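# Move a bottle from the steel table into the carton

## Task

Take any one bottle standing on the steel table, set it down inside a carton cell that is still empty, and release it so the gripper is no longer holding it.

## Robot and tools

ROBOT. Two six-joint arms with parallel grippers, named left_arm and right_arm. Each arm's joints, in the order used everywhere (rows, results, lists): waist (joint1), shoulder (joint2), elbow (joint3), wrist pitch (joint4), wrist yaw (joint5), wrist roll (joint6). After the six joint numbers comes one gripper opening number. Stated joint ranges in radians: waist -2.618 to 3.054, shoulder 0.000 to 3.142, elbow 0.000 to 3.142, wrist pitch -1.571 to 1.571, wrist yaw -1.571 to 1.571, wrist roll -2.094 to 2.094. The true end of each may sit up to 0.036 rad either way.

FRAME. All reported positions use one scene frame: origin on the table top midway between the arms, +x pointing out over the table, +z up, left_arm on the +y side (the names are not image sides). Bases: left_arm at (+0.047, +0.286, 0) m, right_arm at (+0.007, -0.235, 0) m, each turned slightly about z. A gripper's fingers point along its own +z and close along its y. The reported hand point sits between the finger pads, roughly 1 cm short of the fingertips; it can be somewhat wrong, more so when the arm is stretched far.

CAMERAS. cam_high (fixed, overhead, looking back toward the robot), cam_left_wrist and cam_right_wrist, each 504x504, returned in that order. Calibration matrices are given; expect small errors of a few mm and degrees.

execute_actions(actions). actions is a list of up to 15 actions; each action is a list of up to 15 rows; each row is 14 numbers in [-1, 1]: left_arm's six joint values then its opening, then the same seven for right_arm. Always send all 14 even if one arm is idle. Each row lasts one control step (1/30 s); a short action repeats its final row until 15 steps pass (0.5 s). Joint values are offsets, not poses: they are measured from the joint angles at the start of that action (for the first action, the angles in the latest result), never from the previous row. Scale: 1.0 equals 1.202 rad for waist, 1.258 shoulder, 1.238 elbow, 2.073 wrist pitch, 2.022 for wrist yaw and wrist roll. The opening is absolute: +1 fully open, -1 closed. An action that would push a joint more than 0.036 rad beyond its range is rejected for both arms; if the first action fails that test, or any action is malformed, nothing in the call runs. An empty list just returns the current state and images.

move(target, speed, blocking). target is a single 14-number row laid out as above; the joint parts are offsets (same scale) from the Joint positions in the most recent result that printed them, and the openings are absolute and applied at once. All joints travel proportionally so they finish together, so the hand traces a curve. speed (rad/s, 0.01 to 2, default 0.5) caps the joint with the longest trip; the path lasts between 0.5 and 10 s and is cut off at 10 s. Moves ignore obstacles and the other arm, so contacts can be hard; go slowly near objects and do not aim far beyond a contact point. blocking=false returns after 0.5 s while motion continues; until a result reports its end, use wait or stop before other motion calls. The reply adds a move: line giving the outcome (done, off_target, moving, held, fault), limits=held or limits=none, and each arm's joint furthest from target.

wait(seconds): 0 to 10; the arms keep their last command and a running move continues (returns early when it ends). stop(): brakes a running move; it needs stopping distance, the fingers still finish. zoom_image(camera, region): camera is cam_high, cam_left_wrist or cam_right_wrist; region [x0, y0, x1, y1] in that camera's pixels from the top-left corner, at most 504 by 504. read_manual(section): only "licences"; moves nothing. finished_scene(scene): pass the current scene number; ends it for good after the last command is held, and reports success.

RESULTS. The state line gives each gripper's position (m) and quaternion (wxyz). Joint positions and Joint velocities list each arm's six joints (rad, rad/s) and then the pad gap (m; 0.094 when fully open). Joint targets shows what the joints are currently driven toward. grip_measured is the measured opening on the command scale (each gripper may be off by about 1 mm). Calls that ran actions also list joint positions at some steps; HELD marks steps where an arm was restrained. "joint sent to its limit" means a joint was stopped at its end; its absence does not prove there is room. "joint command not followed" means a clearance check altered some joint targets. FAULT lines mean an arm stopped; MOTOR HOT warns above 75 °C, with forced stops at 90 °C and a collapse at 100 °C, so avoid holding heavy loads for long. Joint torques are raw drive outputs with offsets and noise.

MOTION LIMITS. Each step, a joint's target stays within a fixed lead of its measured angle (0.202 waist, 0.258 shoulder, 0.238 elbow, 0.573 wrist pitch, 0.522 wrist yaw and roll, rad), and targets that would shift the hand more than 70 mm are scaled back, so big offsets need several actions; resend any unfinished part. Sending all-zero offsets can let an arm droop; to hold, first command offsets back to the desired angles, then zeros, adding correction if it still falls short. The robot keeps its last command while you are composing a reply.

GRASPING. To hold the bottle, command an opening below grip_measured, around 0.03 lower for a firm grip, less for lighter. Brief disturbances may tug the held bottle or nudge loose items.

AVOID. Knocking or placing anything off the table, letting the arms collide or press on each other, dropping or letting the bottle slip, slamming into objects and pushing very hard. Release the bottle only once it stands in an empty carton cell.

Each tool is called after "Request:" as name(argument=value, ...) on one line, values as JSON.

## Session

Request:
execute_actions(actions=[])

Scene clock: 0.00 s.
left_arm: end_effector_position=(+0.2393, +0.5629, +0.1944) grip_measured=+1.000 end_effector_quat_wxyz=(+0.149, -0.609, +0.728, -0.278) | right_arm: end_effector_position=(+0.0260, -0.0582, +0.1895) grip_measured=+1.000 end_effector_quat_wxyz=(+0.124, -0.471, +0.865, +0.122)
Joint names: [waist, shoulder, elbow, wrist pitch, wrist yaw, wrist roll]
Joint positions: left_arm=[ 1.19   1.821  1.711 -1.531  0.638 -0.087  0.094] | right_arm=[ 1.494  0.927  1.067 -1.374  0.093  0.538  0.094]
Joint velocities: left_arm=[ 0.027 -0.007 -0.012 -0.007 -0.007  0.037  0.   ] | right_arm=[-0.007  0.007  0.007  0.022 -0.051  0.037  0.   ]
Joint torques (N m, as the arm reports them, + toward a larger angle): no reading
Joint targets: left_arm=[1.190 1.813 1.718 -1.531 0.646 -0.084] | right_arm=[1.494 0.920 1.078 -1.367 0.099 0.537]

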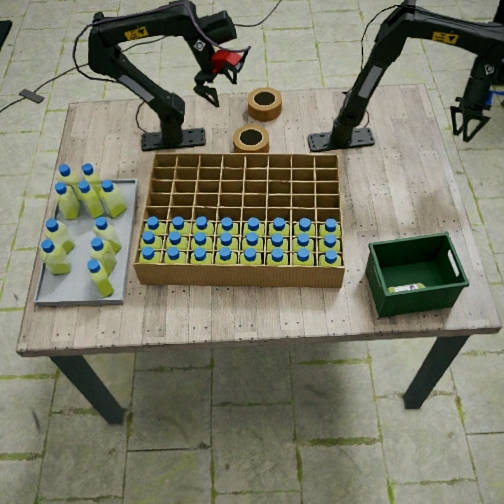

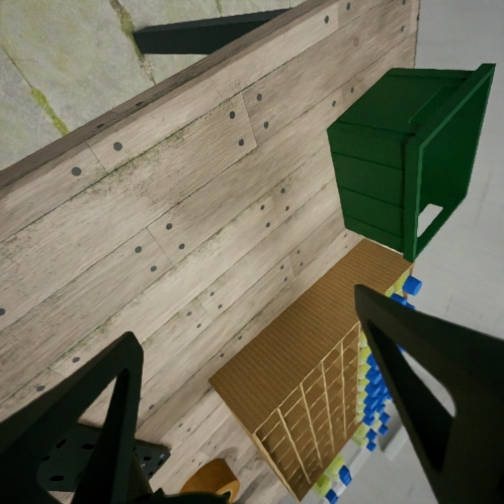

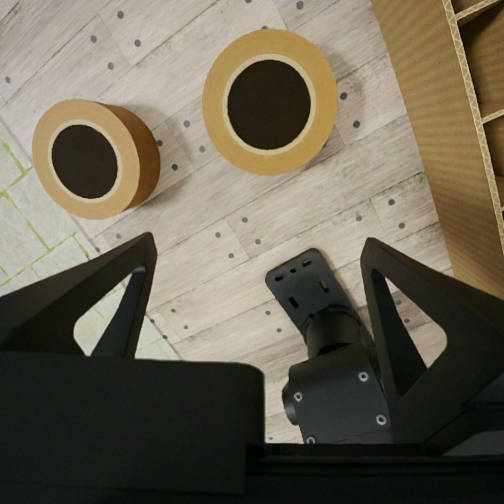

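Request:
zoom_image(camera="cam_high", region=[20, 130, 240, 320])

Region (20, 130, 240, 320) of cam_high's 504x504 image, scaled by 2.291, with more detail than that image has; it fills the top 435 rows of this view, and the rest is white.

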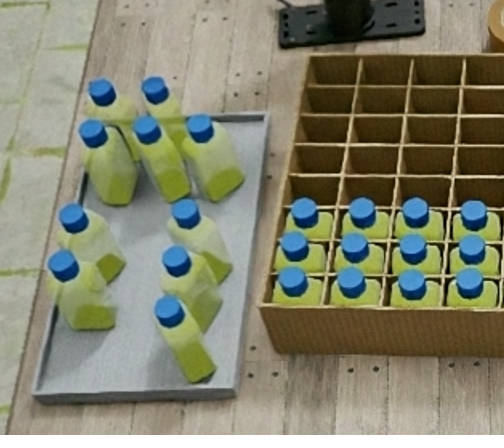

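Request:
move(target=[0,0,0,0,0,0,1, -1.0,0.6145,0.5517,-0.092,-0.046,-0.266,1], speed=1.0)

Request:
move(target=[0,0,0,0,0,0,1, -0.729,0,0,0,0,0,1], speed=1.0)

Scene clock: 3.10 s.
left_arm: end_effector_position=(+0.2393, +0.5629, +0.1944) grip_measured=+1.000 end_effector_quat_wxyz=(+0.149, -0.609, +0.728, -0.278) | right_arm: end_effector_position=(+0.2939, -0.1320, +0.1964) grip_measured=+1.000 end_effector_quat_wxyz=(+0.015, -0.169, +0.986, -0.002)
Joint names: [waist, shoulder, elbow, wrist pitch, wrist yaw, wrist roll]
Joint positions: left_arm=[ 1.19   1.821  1.711 -1.531  0.638 -0.087  0.094] | right_arm=[ 0.292  1.7    1.718 -1.559  0.01   0.008  0.094]
Joint velocities: left_arm=[-0.017 -0.002 -0.002  0.051 -0.007 -0.022  0.   ] | right_arm=[-0.012 -0.007 -0.007 -0.022 -0.037 -0.007  0.   ]
Joint torques (N m, as the arm reports them, + toward a larger angle): left_arm=[-0.07 -9.53  6.48  0.26  0.29 -0.01] | right_arm=[ 0.02 -7.58  7.68  0.32 -0.06 -0.09]
Joint targets: left_arm=[1.190 1.821 1.711 -1.531 0.638 -0.087] | right_arm=[0.292 1.700 1.750 -1.565 -0.001 0.001]
move: off_target (right_arm); limits=none; left_arm: farthest joint: the waist, 0.000 radians from its target (0.000 radians at the start); right_arm: farthest joint: the elbow, 0.032 radians from its target (0.683 radians at the start)
camera_calibration (this result's frames):
cam_right_wrist: T_world_to_cam=[[0.3449, -0.937739, -0.0411043, -0.209596], [-0.710669, -0.28949, 0.641206, 0.0440057], [-0.613183, -0.191941, -0.766267, 0.431003], [0, 0, 0, 1]] pos_world=[0.367847, -0.10108, 0.293431]

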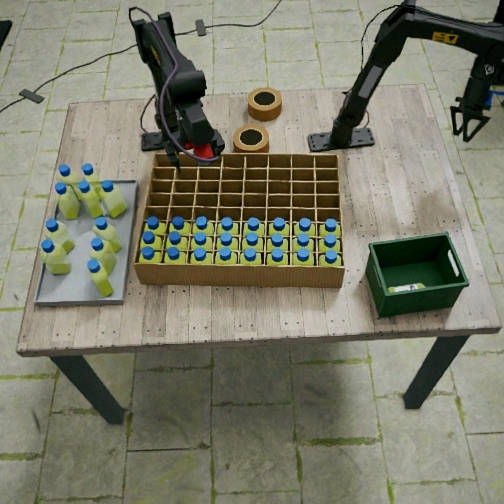

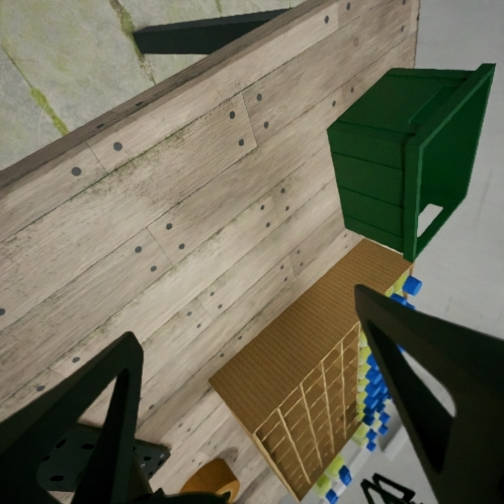

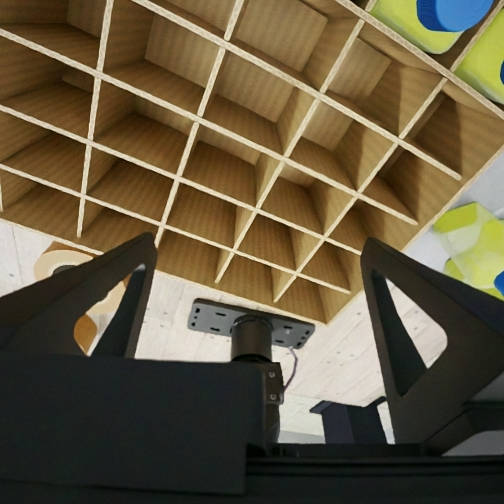

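Scene clock: 4.47 s.
left_arm: end_effector_position=(+0.2393, +0.5629, +0.1944) grip_measured=+1.000 end_effector_quat_wxyz=(+0.149, -0.609, +0.728, -0.278) | right_arm: end_effector_position=(+0.2696, -0.3904, +0.1964) grip_measured=+1.000 end_effector_quat_wxyz=(+0.013, +0.266, +0.964, -0.009)
Joint names: [waist, shoulder, elbow, wrist pitch, wrist yaw, wrist roll]
Joint positions: left_arm=[ 1.19   1.821  1.711 -1.531  0.638 -0.087  0.094] | right_arm=[-0.586  1.7    1.718 -1.559  0.011  0.008  0.094]
Joint velocities: left_arm=[ 0.017 -0.002 -0.007 -0.037  0.007 -0.037  0.   ] | right_arm=[ 0.012 -0.017 -0.012  0.037 -0.095  0.022  0.   ]
Joint torques (N m, as the arm reports them, + toward a larger angle): left_arm=[-0.01 -9.5   6.35  0.26  0.29 -0.01] | right_arm=[ 0.09 -7.56  5.2   0.39  0.03 -0.01]
Joint targets: left_arm=[1.190 1.821 1.711 -1.531 0.638 -0.087] | right_arm=[-0.585 1.700 1.718 -1.559 0.010 0.008]
move: done; limits=none; left_arm: farthest joint: the waist, 0.000 radians from its target (0.000 radians at the start); right_arm: farthest joint: the waist, 0.002 radians from its target (0.876 radians at the start)
camera_calibration (this result's frames):
cam_right_wrist: T_world_to_cam=[[-0.500817, -0.864648, -0.0395691, -0.187258], [-0.676353, 0.362408, 0.641254, 0.197145], [-0.540119, 0.347914, -0.766307, 0.557554], [0, 0, 0, 1]] pos_world=[0.340703, -0.42734, 0.293428]

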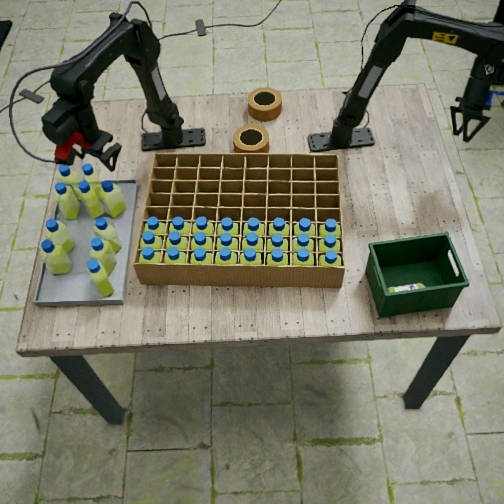

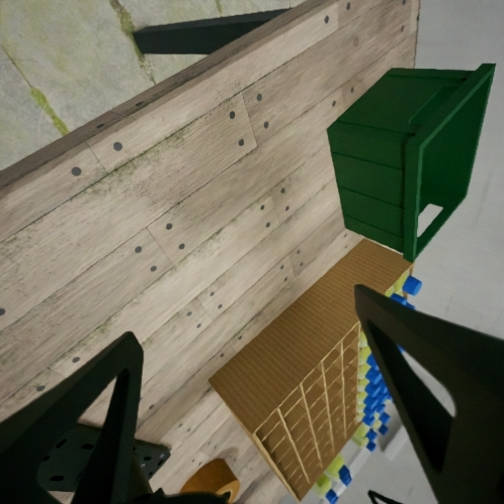

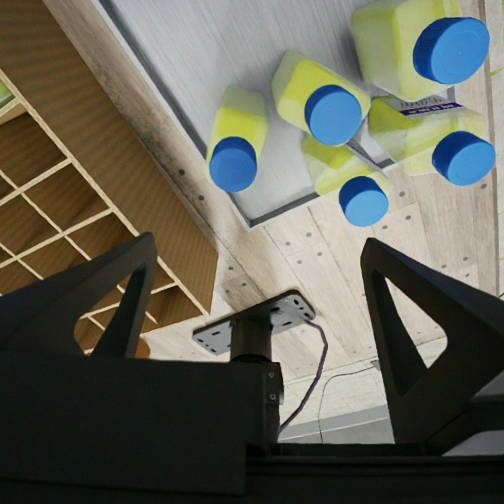

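Request:
move(target=[0,0,0,0,0,0,1, 0.0557,0.0274,-0.086,0.054,-0.005,0,0.3])

Scene clock: 5.93 s.
left_arm: end_effector_position=(+0.2393, +0.5629, +0.1944) grip_measured=+1.000 end_effector_quat_wxyz=(+0.149, -0.609, +0.728, -0.278) | right_arm: end_effector_position=(+0.2832, -0.3766, +0.1613) grip_measured=+0.303 end_effector_quat_wxyz=(-0.007, +0.237, +0.971, -0.003)
Joint names: [waist, shoulder, elbow, wrist pitch, wrist yaw, wrist roll]
Joint positions: left_arm=[ 1.19   1.821  1.711 -1.531  0.638 -0.087  0.094] | right_arm=[-0.527  1.735  1.617 -1.465  0.009  0.008  0.061]
Joint velocities: left_arm=[-0.012 -0.017 -0.012  0.007 -0.007  0.081  0.   ] | right_arm=[ 0.007 -0.007 -0.012  0.022 -0.007 -0.007 -0.   ]
Joint torques (N m, as the arm reports them, + toward a larger angle): left_arm=[ 0.02 -9.52  6.45  0.27  0.28  0.  ] | right_arm=[ 0.55 -8.15  4.9   0.48 -0.06 -0.01]
Joint targets: left_arm=[1.190 1.821 1.711 -1.531 0.638 -0.087] | right_arm=[-0.519 1.735 1.611 -1.447 0.001 0.008]
move: done; limits=none; left_arm: farthest joint: the waist, 0.000 radians from its target (0.000 radians at the start); right_arm: farthest joint: the wrist pitch, 0.018 radians from its target (0.112 radians at the start)
camera_calibration (this result's frames):
cam_right_wrist: T_world_to_cam=[[-0.450312, -0.891882, -0.0420232, -0.194097], [-0.6727, 0.307947, 0.672788, 0.197134], [-0.587106, 0.331234, -0.738641, 0.535749], [0, 0, 0, 1]] pos_world=[0.359749, -0.411277, 0.25494]

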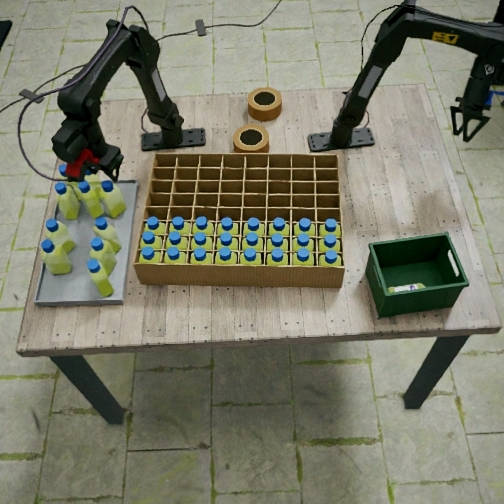

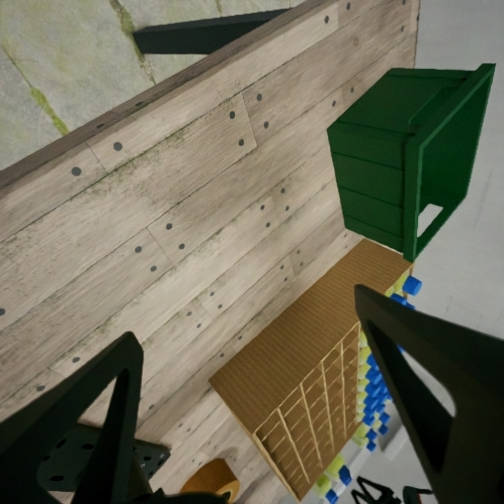

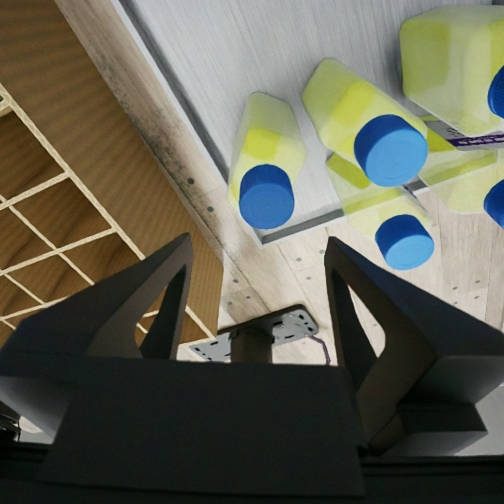

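Request:
move(target=[0,0,0,0,0,0,1, 0.003,0.001,-0.133,0.0917,-0.005,0,0.3], speed=0.3)

Scene clock: 7.57 s.
left_arm: end_effector_position=(+0.2393, +0.5629, +0.1944) grip_measured=+1.000 end_effector_quat_wxyz=(+0.149, -0.609, +0.728, -0.278) | right_arm: end_effector_position=(+0.2882, -0.3791, +0.1219) grip_measured=+0.303 end_effector_quat_wxyz=(+0.001, +0.237, +0.971, -0.005)
Joint names: [waist, shoulder, elbow, wrist pitch, wrist yaw, wrist roll]
Joint positions: left_arm=[ 1.19   1.821  1.711 -1.531  0.638 -0.087  0.094] | right_arm=[-0.527  1.735  1.46  -1.293  0.009  0.008  0.061]
Joint velocities: left_arm=[-0.017 -0.002  0.012 -0.022  0.022  0.037  0.   ] | right_arm=[ 0.012  0.002 -0.017 -0.066  0.051 -0.066 -0.001]
Joint torques (N m, as the arm reports them, + toward a larger angle): left_arm=[-0.04 -9.56  6.46  0.26  0.29  0.  ] | right_arm=[ 0.25 -8.11  4.76  0.51 -0.07 -0.02]
Joint targets: left_arm=[1.190 1.821 1.711 -1.531 0.638 -0.087] | right_arm=[-0.523 1.736 1.452 -1.275 -0.001 0.008]
move: done; limits=none; left_arm: farthest joint: the waist, 0.000 radians from its target (0.000 radians at the start); right_arm: farthest joint: the wrist pitch, 0.018 radians from its target (0.190 radians at the start)
camera_calibration (this result's frames):
cam_right_wrist: T_world_to_cam=[[-0.449727, -0.89218, -0.0419692, -0.196063], [-0.681997, 0.312678, 0.661145, 0.233741], [-0.576737, 0.325957, -0.749084, 0.506642], [0, 0, 0, 1]] pos_world=[0.363435, -0.413152, 0.216752]

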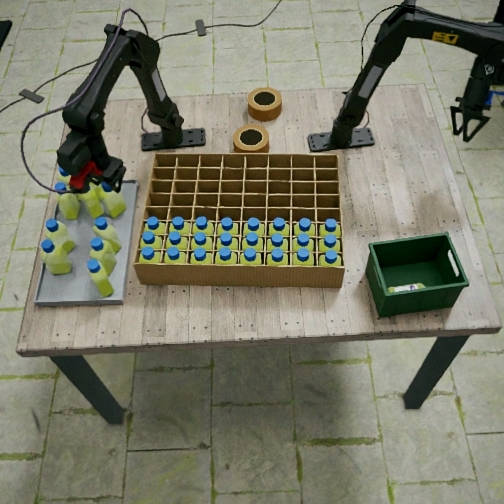

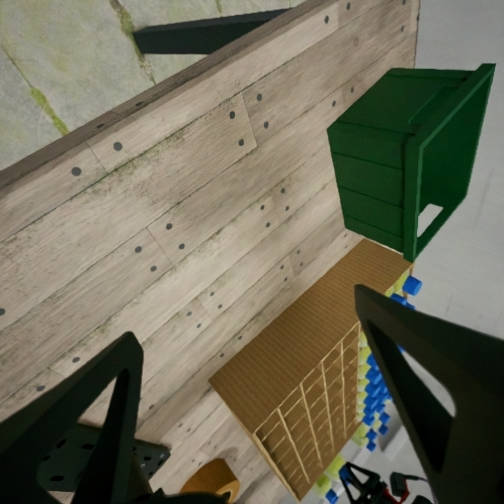

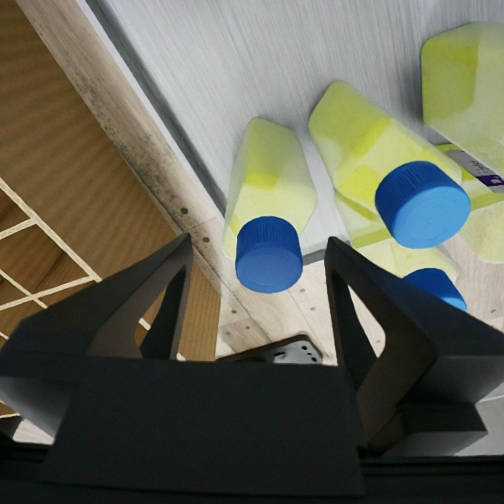

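Request:
move(target=[0,0,0,0,0,0,1, -0.006,0,-0.006,0.008,0,0,-0.47], speed=0.3)

Scene clock: 8.40 s.
left_arm: end_effector_position=(+0.2393, +0.5629, +0.1944) grip_measured=+1.000 end_effector_quat_wxyz=(+0.149, -0.609, +0.728, -0.278) | right_arm: end_effector_position=(+0.2881, -0.3792, +0.1219) grip_measured=-0.423 end_effector_quat_wxyz=(+0.001, +0.237, +0.971, -0.005)
Joint names: [waist, shoulder, elbow, wrist pitch, wrist yaw, wrist roll]
Joint positions: left_arm=[ 1.19   1.821  1.711 -1.531  0.638 -0.087  0.094] | right_arm=[-0.527  1.735  1.46  -1.293  0.009  0.008  0.027]
Joint velocities: left_arm=[-0.002 -0.012 -0.007 -0.081  0.022 -0.022  0.   ] | right_arm=[ 0.017  0.002  0.027 -0.066 -0.037  0.022 -0.   ]
Joint torques (N m, as the arm reports them, + toward a larger angle): left_arm=[-0.06 -9.57  6.41  0.26  0.29 -0.01] | right_arm=[-0.47 -8.2   4.81  0.5   0.03 -0.02]
Joint targets: left_arm=[1.190 1.821 1.711 -1.531 0.638 -0.087] | right_arm=[-0.534 1.735 1.453 -1.276 0.009 0.008]
move: done; limits=none; left_arm: farthest joint: the waist, 0.000 radians from its target (0.000 radians at the start); right_arm: farthest joint: the wrist pitch, 0.016 radians from its target (0.016 radians at the start)
camera_calibration (this result's frames):
cam_right_wrist: T_world_to_cam=[[-0.450075, -0.892022, -0.0415892, -0.196017], [-0.681766, 0.313164, 0.661153, 0.233855], [-0.576739, 0.325923, -0.749097, 0.506634], [0, 0, 0, 1]] pos_world=[0.363408, -0.41321, 0.216752]

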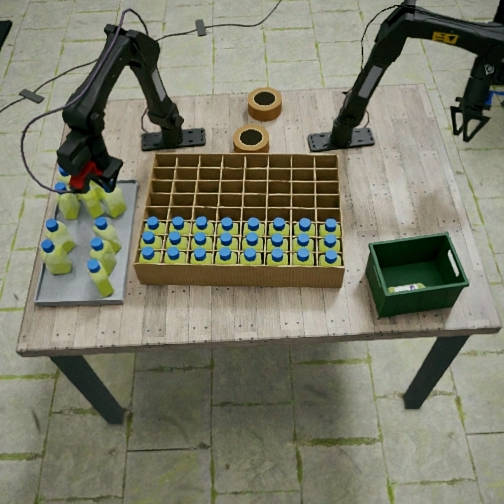

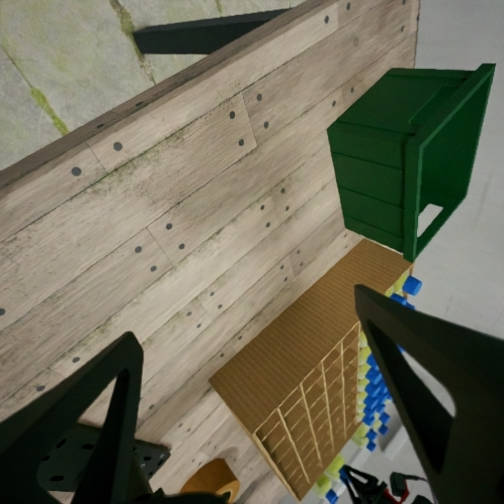

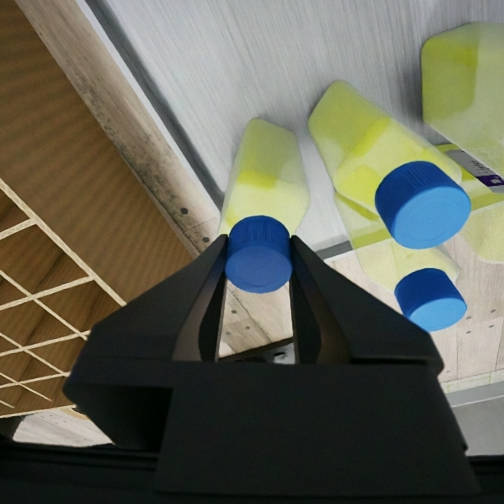

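Request:
move(target=[0,0,0,0,0,0,1, 0,-0.1073,0.28,-0.134,0,0,-0.47], speed=0.4)

Scene clock: 10.13 s.
left_arm: end_effector_position=(+0.2393, +0.5629, +0.1944) grip_measured=+1.000 end_effector_quat_wxyz=(+0.149, -0.609, +0.728, -0.278) | right_arm: end_effector_position=(+0.2784, -0.3742, +0.2319) grip_measured=-0.423 end_effector_quat_wxyz=(+0.071, +0.237, +0.969, -0.022)
Joint names: [waist, shoulder, elbow, wrist pitch, wrist yaw, wrist roll]
Joint positions: left_arm=[ 1.19   1.821  1.711 -1.531  0.638 -0.087  0.094] | right_arm=[-0.527  1.627  1.775 -1.57   0.009  0.008  0.027]
Joint velocities: left_arm=[-0.012 -0.007  0.007  0.037  0.051  0.037  0.   ] | right_arm=[-0.022 -0.007  0.017  0.022 -0.125  0.022  0.   ]
Joint torques (N m, as the arm reports them, + toward a larger angle): left_arm=[ 0.02 -9.57  6.52  0.25  0.3   0.  ] | right_arm=[-0.01 -9.25  7.68  0.6   0.03 -0.02]
Joint targets: left_arm=[1.190 1.821 1.711 -1.531 0.638 -0.087] | right_arm=[-0.527 1.600 1.807 -1.570 0.009 0.008]
move: off_target (right_arm); limits=none; left_arm: farthest joint: the waist, 0.000 radians from its target (0.000 radians at the start); right_arm: farthest joint: the elbow, 0.032 radians from its target (0.346 radians at the start)
camera_calibration (this result's frames):
cam_right_wrist: T_world_to_cam=[[-0.444725, -0.894744, -0.0406544, -0.194128], [-0.760249, 0.353099, 0.545291, 0.216585], [-0.473541, 0.273412, -0.837261, 0.553916], [0, 0, 0, 1]] pos_world=[0.340627, -0.401618, 0.337778]

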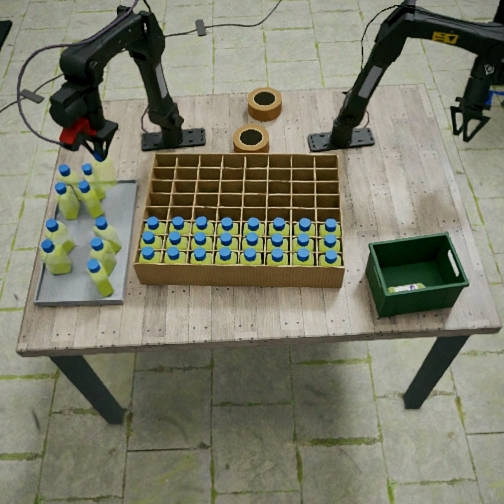

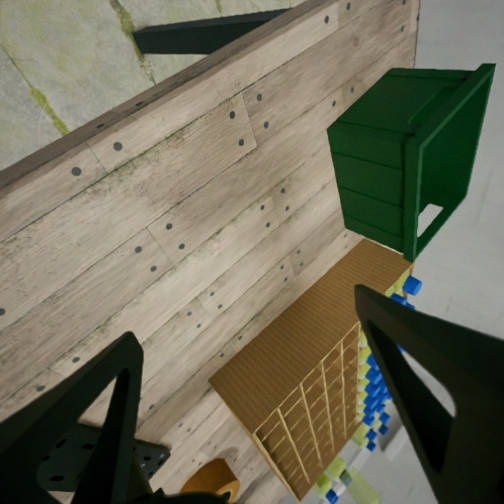

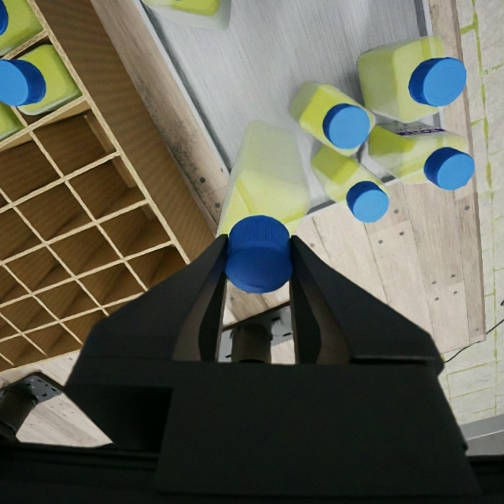

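Request:
move(target=[0,0,0,0,0,0,1, 0.563,-0.02,0.025,0,0,-0.72,-0.47], speed=0.8)

Scene clock: 13.00 s.
left_arm: end_effector_position=(+0.2393, +0.5629, +0.1944) grip_measured=+1.000 end_effector_quat_wxyz=(+0.149, -0.609, +0.728, -0.278) | right_arm: end_effector_position=(+0.3060, -0.1760, +0.2319) grip_measured=-0.423 end_effector_quat_wxyz=(-0.057, +0.729, -0.680, +0.048)
Joint names: [waist, shoulder, elbow, wrist pitch, wrist yaw, wrist roll]
Joint positions: left_arm=[ 1.19   1.821  1.711 -1.531  0.638 -0.087  0.094] | right_arm=[ 0.143  1.627  1.775 -1.57   0.012 -1.441  0.027]
Joint velocities: left_arm=[-0.027  0.002 -0.012  0.081  0.051  0.007  0.   ] | right_arm=[ 0.012 -0.012 -0.007 -0.051 -0.037 -0.022  0.   ]
Joint torques (N m, as the arm reports them, + toward a larger angle): left_arm=[-0.02 -9.57  6.48  0.26  0.29  0.01] | right_arm=[ 0.46 -9.06  7.55  0.61 -0.01 -0.06]
Joint targets: left_arm=[1.190 1.821 1.711 -1.531 0.638 -0.087] | right_arm=[0.150 1.602 1.806 -1.570 0.009 -1.448]
move: off_target (right_arm); limits=none; left_arm: farthest joint: the waist, 0.000 radians from its target (0.000 radians at the start); right_arm: farthest joint: the elbow, 0.031 radians from its target (0.031 radians at the start)
camera_calibration (this result's frames):
cam_right_wrist: T_world_to_cam=[[0.991934, 0.0801336, 0.0982116, -0.304788], [-0.00409708, -0.754138, 0.656703, -0.284499], [0.126689, -0.651809, -0.747727, 0.145533], [0, 0, 0, 1]] pos_world=[0.282726, -0.0952679, 0.325584]

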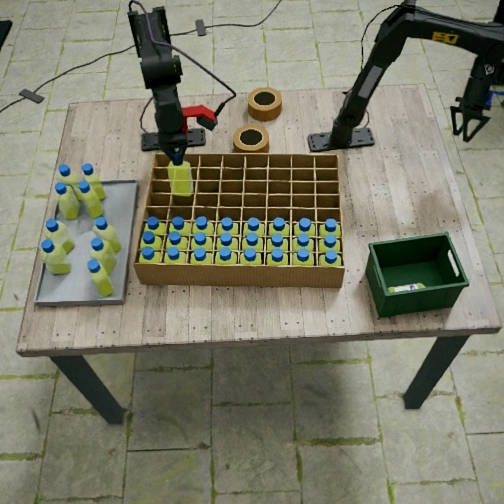

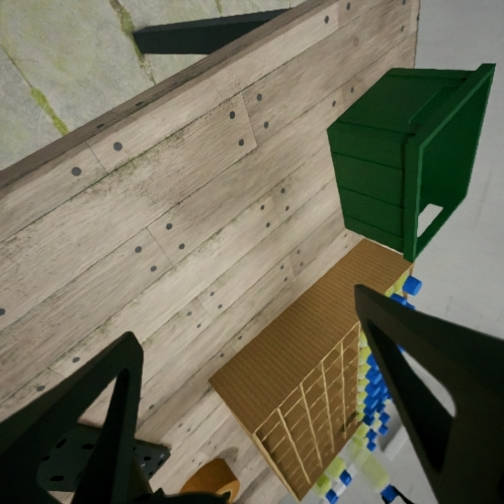

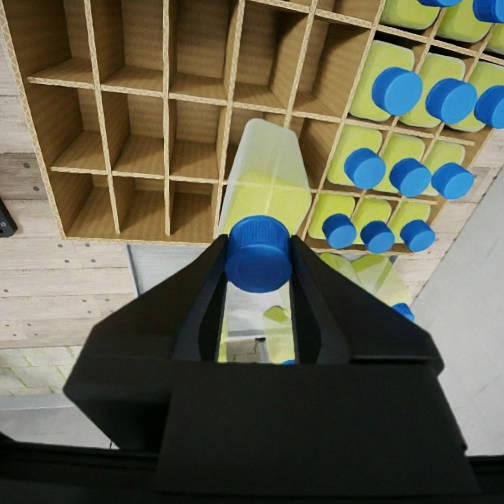

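Request:
move(target=[0,0,0,0,0,0,1, 0.026,-0.180,-0.159,0,0,0.012,-0.47], speed=0.3)

Scene clock: 14.73 s.
left_arm: end_effector_position=(+0.2393, +0.5629, +0.1944) grip_measured=+1.000 end_effector_quat_wxyz=(+0.149, -0.609, +0.728, -0.278) | right_arm: end_effector_position=(+0.2554, -0.1812, +0.2314) grip_measured=-0.423 end_effector_quat_wxyz=(-0.060, +0.731, -0.678, +0.049)
Joint names: [waist, shoulder, elbow, wrist pitch, wrist yaw, wrist roll]
Joint positions: left_arm=[ 1.19   1.821  1.711 -1.531  0.638 -0.087  0.094] | right_arm=[ 0.163  1.431  1.585 -1.57   0.013 -1.426  0.027]
Joint velocities: left_arm=[ 0.002  0.002 -0.027  0.022  0.007 -0.022  0.   ] | right_arm=[-0.012 -0.017 -0.012  0.066 -0.081  0.022  0.   ]
Joint torques (N m, as the arm reports them, + toward a larger angle): left_arm=[-0.05 -9.54  6.45  0.27  0.28  0.  ] | right_arm=[ 0.8  -7.51  4.56  0.64  0.02  0.07]
Joint targets: left_arm=[1.190 1.821 1.711 -1.531 0.638 -0.087] | right_arm=[0.174 1.401 1.578 -1.570 0.012 -1.417]
move: off_target (right_arm); limits=none; left_arm: farthest joint: the waist, 0.000 radians from its target (0.000 radians at the start); right_arm: farthest joint: the shoulder, 0.031 radians from its target (0.226 radians at the start)
camera_calibration (this result's frames):
cam_right_wrist: T_world_to_cam=[[0.990929, 0.0848262, 0.104229, -0.254397], [-0.00413786, -0.755977, 0.654585, -0.288153], [0.134321, -0.649078, -0.748769, 0.14695], [0, 0, 0, 1]] pos_world=[0.231159, -0.100875, 0.325168]

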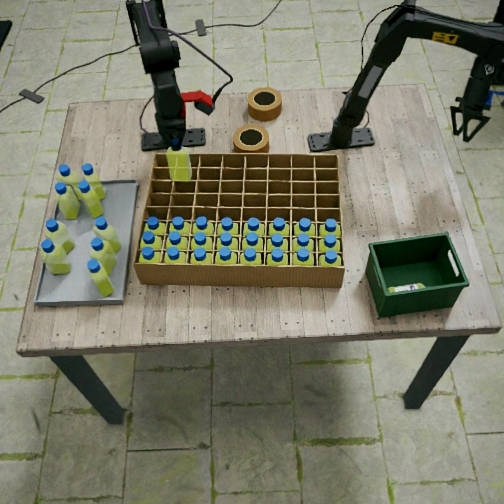

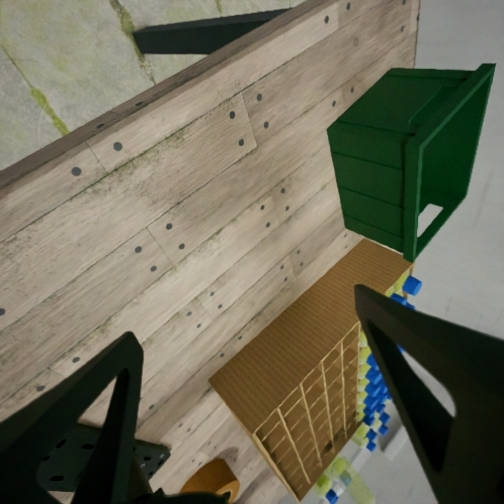

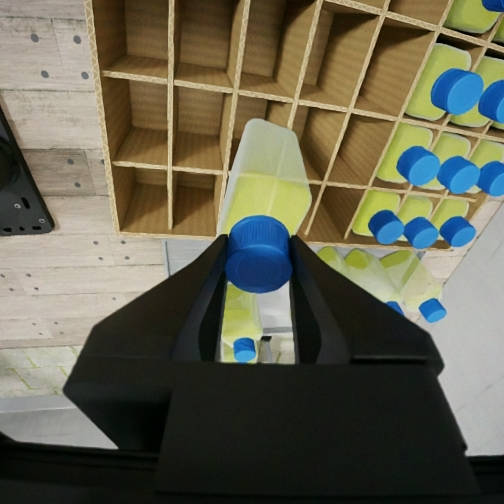

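Request:
move(target=[0,0,0,0,0,0,1, 0.0,0,0,0,0,-0.045,-0.47], speed=0.3)

Request:
move(target=[0,0,0,0,0,0,1, 0.0,0.200,0.01,0,0,0,-0.47], speed=0.01)

Scene clock: 16.37 s.
left_arm: end_effector_position=(+0.2393, +0.5629, +0.1944) grip_measured=+1.000 end_effector_quat_wxyz=(+0.149, -0.609, +0.728, -0.278) | right_arm: end_effector_position=(+0.2554, -0.1812, +0.2314) grip_measured=-0.423 end_effector_quat_wxyz=(-0.058, +0.759, -0.647, +0.052)
Joint names: [waist, shoulder, elbow, wrist pitch, wrist yaw, wrist roll]
Joint positions: left_arm=[ 1.19   1.821  1.711 -1.531  0.638 -0.087  0.094] | right_arm=[ 0.163  1.431  1.585 -1.57   0.013 -1.511  0.027]
Joint velocities: left_arm=[-0.002  0.012  0.012 -0.022 -0.051 -0.007  0.   ] | right_arm=[-0.017 -0.002 -0.002 -0.037  0.022 -0.022 -0.   ]
Joint torques (N m, as the arm reports them, + toward a larger angle): left_arm=[-0.04 -9.57  6.41  0.26  0.28  0.02] | right_arm=[ 0.02 -4.64  5.1   0.64  0.03 -0.05]
Joint targets: left_arm=[1.190 1.821 1.711 -1.531 0.638 -0.087] | right_arm=[0.163 1.431 1.585 -1.570 0.013 -1.517]
move: done; limits=none; left_arm: farthest joint: the waist, 0.000 radians from its target (0.000 radians at the start); right_arm: farthest joint: the wrist roll, 0.006 radians from its target (0.091 radians at the start)
camera_calibration (this result's frames):
cam_right_wrist: T_world_to_cam=[[0.980131, 0.168686, 0.104344, -0.236471], [0.0575155, -0.745163, 0.664397, -0.304212], [0.189828, -0.645195, -0.74006, 0.13146], [0, 0, 0, 1]] pos_world=[0.224314, -0.101981, 0.324081]

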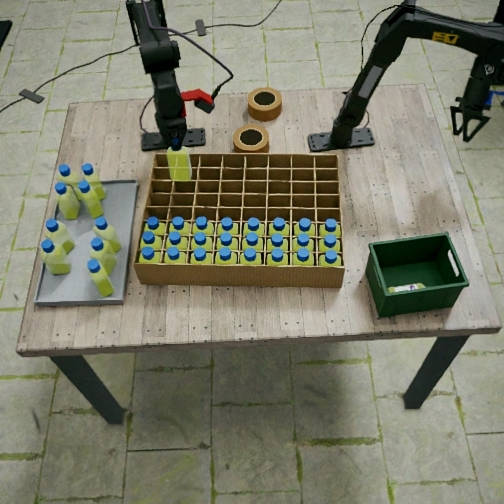

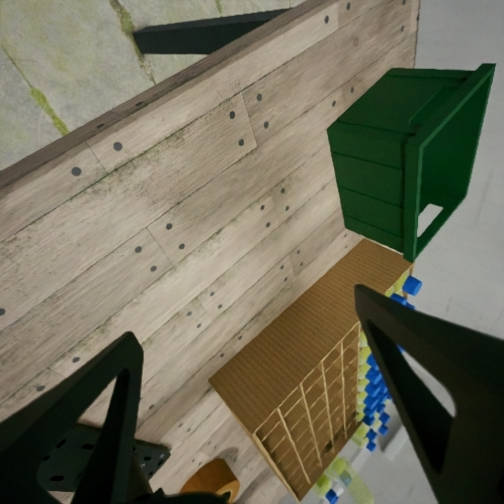

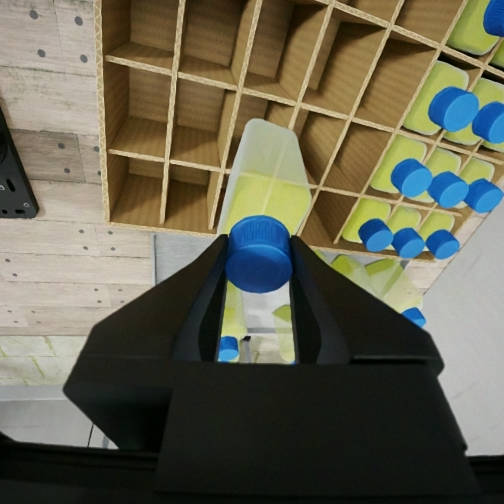

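Scene clock: 26.57 s.
left_arm: end_effector_position=(+0.2393, +0.5629, +0.1944) grip_measured=+1.000 end_effector_quat_wxyz=(+0.149, -0.609, +0.728, -0.278) | right_arm: end_effector_position=(+0.2645, -0.1792, +0.2097) grip_measured=-0.423 end_effector_quat_wxyz=(-0.022, +0.761, -0.648, +0.024)
Joint names: [waist, shoulder, elbow, wrist pitch, wrist yaw, wrist roll]
Joint positions: left_arm=[ 1.19   1.821  1.711 -1.531  0.638 -0.087  0.094] | right_arm=[ 0.163  1.522  1.585 -1.57   0.013 -1.511  0.027]
Joint velocities: left_arm=[-0.012 -0.002 -0.007 -0.081 -0.037 -0.022  0.   ] | right_arm=[-0.012  0.007 -0.012 -0.022 -0.066 -0.007  0.   ]
Joint torques (N m, as the arm reports them, + toward a larger angle): left_arm=[ 0.05 -9.6   6.45  0.26  0.28  0.  ] | right_arm=[ 0.04 -4.82  5.53  0.46  0.04 -0.02]
Joint targets: left_arm=[1.190 1.821 1.711 -1.531 0.638 -0.087] | right_arm=[0.163 1.531 1.590 -1.569 0.013 -1.511]
move: off_target (right_arm; path cut at 10 s); limits=none; left_arm: farthest joint: the waist, 0.000 radians from its target (0.000 radians at the start); right_arm: farthest joint: the shoulder, 0.161 radians from its target (0.251 radians at the start)
camera_calibration (this result's frames):
cam_right_wrist: T_world_to_cam=[[0.985372, 0.169855, 0.0138508, -0.225588], [0.116736, -0.731958, 0.671275, -0.303543], [0.124157, -0.659839, -0.741079, 0.129933], [0, 0, 0, 1]] pos_world=[0.241591, -0.0981284, 0.303176]

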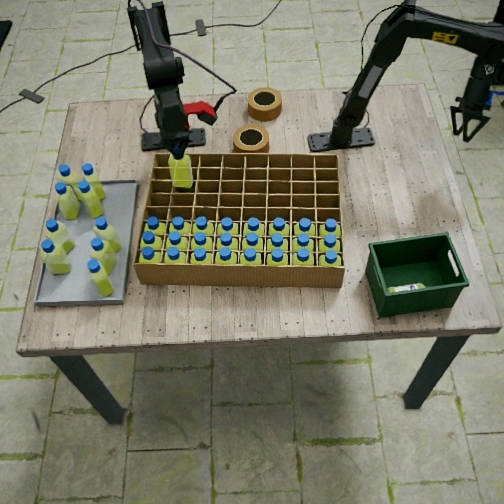

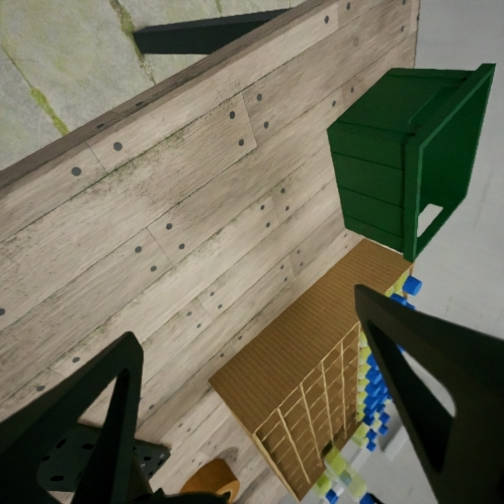

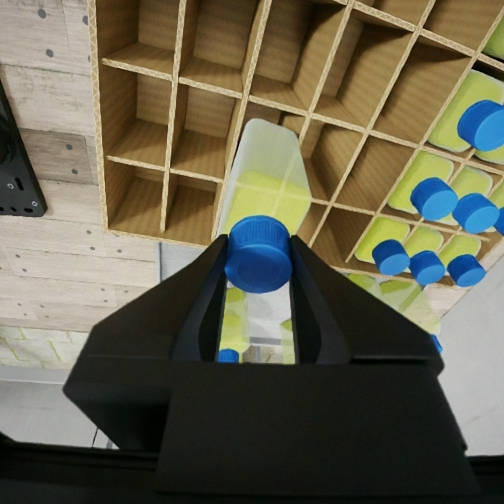

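Request:
move(target=[0,0,0,0,0,0,1, 0.012,0.057,0.0,0,0,0,-0.47], speed=0.1)

Scene clock: 27.80 s.
left_arm: end_effector_position=(+0.2393, +0.5629, +0.1944) grip_measured=+1.000 end_effector_quat_wxyz=(+0.149, -0.609, +0.728, -0.278) | right_arm: end_effector_position=(+0.2712, -0.1781, +0.1929) grip_measured=-0.423 end_effector_quat_wxyz=(+0.004, +0.761, -0.648, +0.006)
Joint names: [waist, shoulder, elbow, wrist pitch, wrist yaw, wrist roll]
Joint positions: left_arm=[ 1.19   1.821  1.711 -1.531  0.638 -0.087  0.094] | right_arm=[ 0.163  1.59   1.585 -1.565  0.015 -1.511  0.027]
Joint velocities: left_arm=[ 0.002 -0.017  0.007 -0.037  0.066 -0.022  0.   ] | right_arm=[-0.032 -0.007  0.012 -0.007 -0.037  0.007 -0.   ]
Joint torques (N m, as the arm reports them, + toward a larger angle): left_arm=[-0.08 -9.62  6.43  0.27  0.29 -0.01] | right_arm=[ 0.99 -6.16  5.18  0.27  0.   -0.03]
Joint targets: left_arm=[1.190 1.821 1.711 -1.531 0.638 -0.087] | right_arm=[0.177 1.594 1.585 -1.570 0.013 -1.511]
move: done; limits=none; left_arm: farthest joint: the waist, 0.000 radians from its target (0.000 radians at the start); right_arm: farthest joint: the waist, 0.014 radians from its target (0.014 radians at the start)
camera_calibration (this result's frames):
cam_right_wrist: T_world_to_cam=[[0.984298, 0.169497, -0.049267, -0.219833], [0.15795, -0.721188, 0.674492, -0.302116], [0.0787939, -0.671684, -0.736636, 0.126678], [0, 0, 0, 1]] pos_world=[0.254119, -0.0955335, 0.28626]

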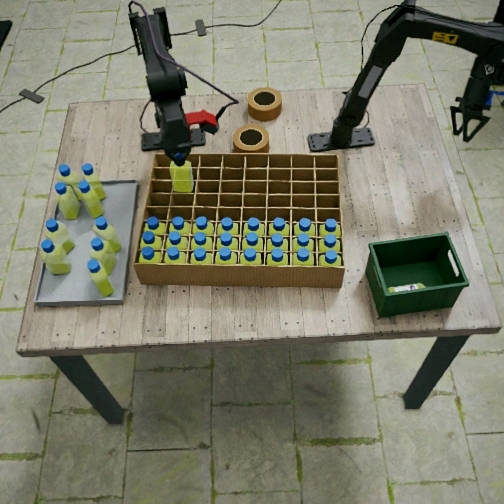

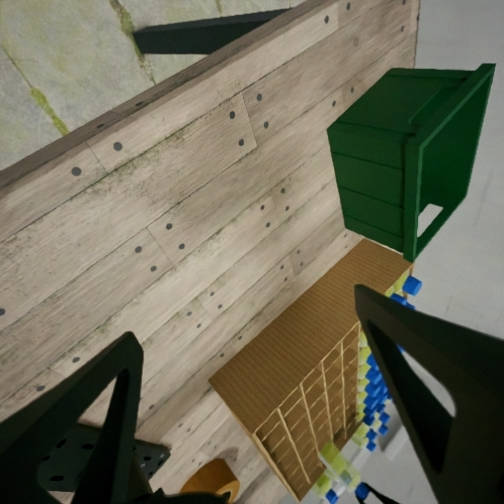

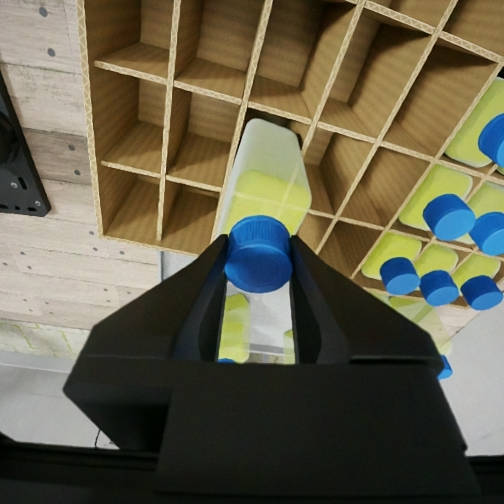

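Request:
move(target=[0,0,0,0,0,0,1, 0.012,-0.012,-0.228,0.139,0,0,-0.47], speed=0.15)

Scene clock: 30.20 s.
left_arm: end_effector_position=(+0.2393, +0.5629, +0.1944) grip_measured=+1.000 end_effector_quat_wxyz=(+0.149, -0.609, +0.728, -0.278) | right_arm: end_effector_position=(+0.2761, -0.1772, +0.1234) grip_measured=-0.423 end_effector_quat_wxyz=(+0.007, +0.761, -0.648, +0.005)
Joint names: [waist, shoulder, elbow, wrist pitch, wrist yaw, wrist roll]
Joint positions: left_arm=[ 1.19   1.821  1.711 -1.531  0.638 -0.087  0.094] | right_arm=[ 0.163  1.59   1.307 -1.294  0.016 -1.511  0.027]
Joint velocities: left_arm=[ 0.007 -0.022 -0.022 -0.022 -0.051 -0.007  0.   ] | right_arm=[-0.012 -0.007  0.012 -0.095  0.007  0.066 -0.   ]
Joint torques (N m, as the arm reports them, + toward a larger angle): left_arm=[ 0.03 -9.55  6.44  0.26  0.3   0.  ] | right_arm=[ 1.01 -8.07  5.    0.49  0.02 -0.02]
Joint targets: left_arm=[1.190 1.821 1.711 -1.531 0.638 -0.087] | right_arm=[0.177 1.575 1.303 -1.276 0.015 -1.511]
move: done; limits=none; left_arm: farthest joint: the waist, 0.000 radians from its target (0.000 radians at the start); right_arm: farthest joint: the wrist pitch, 0.017 radians from its target (0.288 radians at the start)
camera_calibration (this result's frames):
cam_right_wrist: T_world_to_cam=[[0.983937, 0.169358, -0.0564403, -0.22719], [0.162558, -0.719369, 0.675339, -0.256434], [0.0737727, -0.673666, -0.735344, 0.0765636], [0, 0, 0, 1]] pos_world=[0.259578, -0.0944158, 0.216658]

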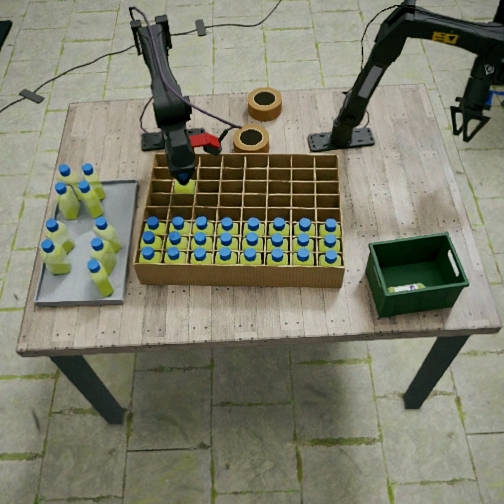

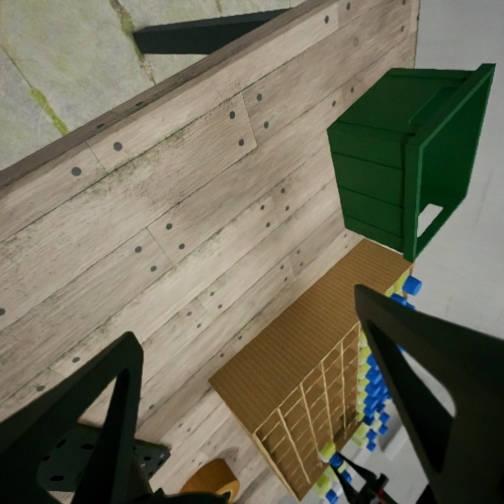

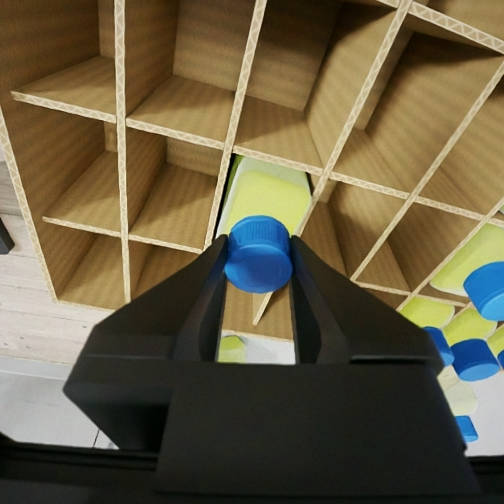

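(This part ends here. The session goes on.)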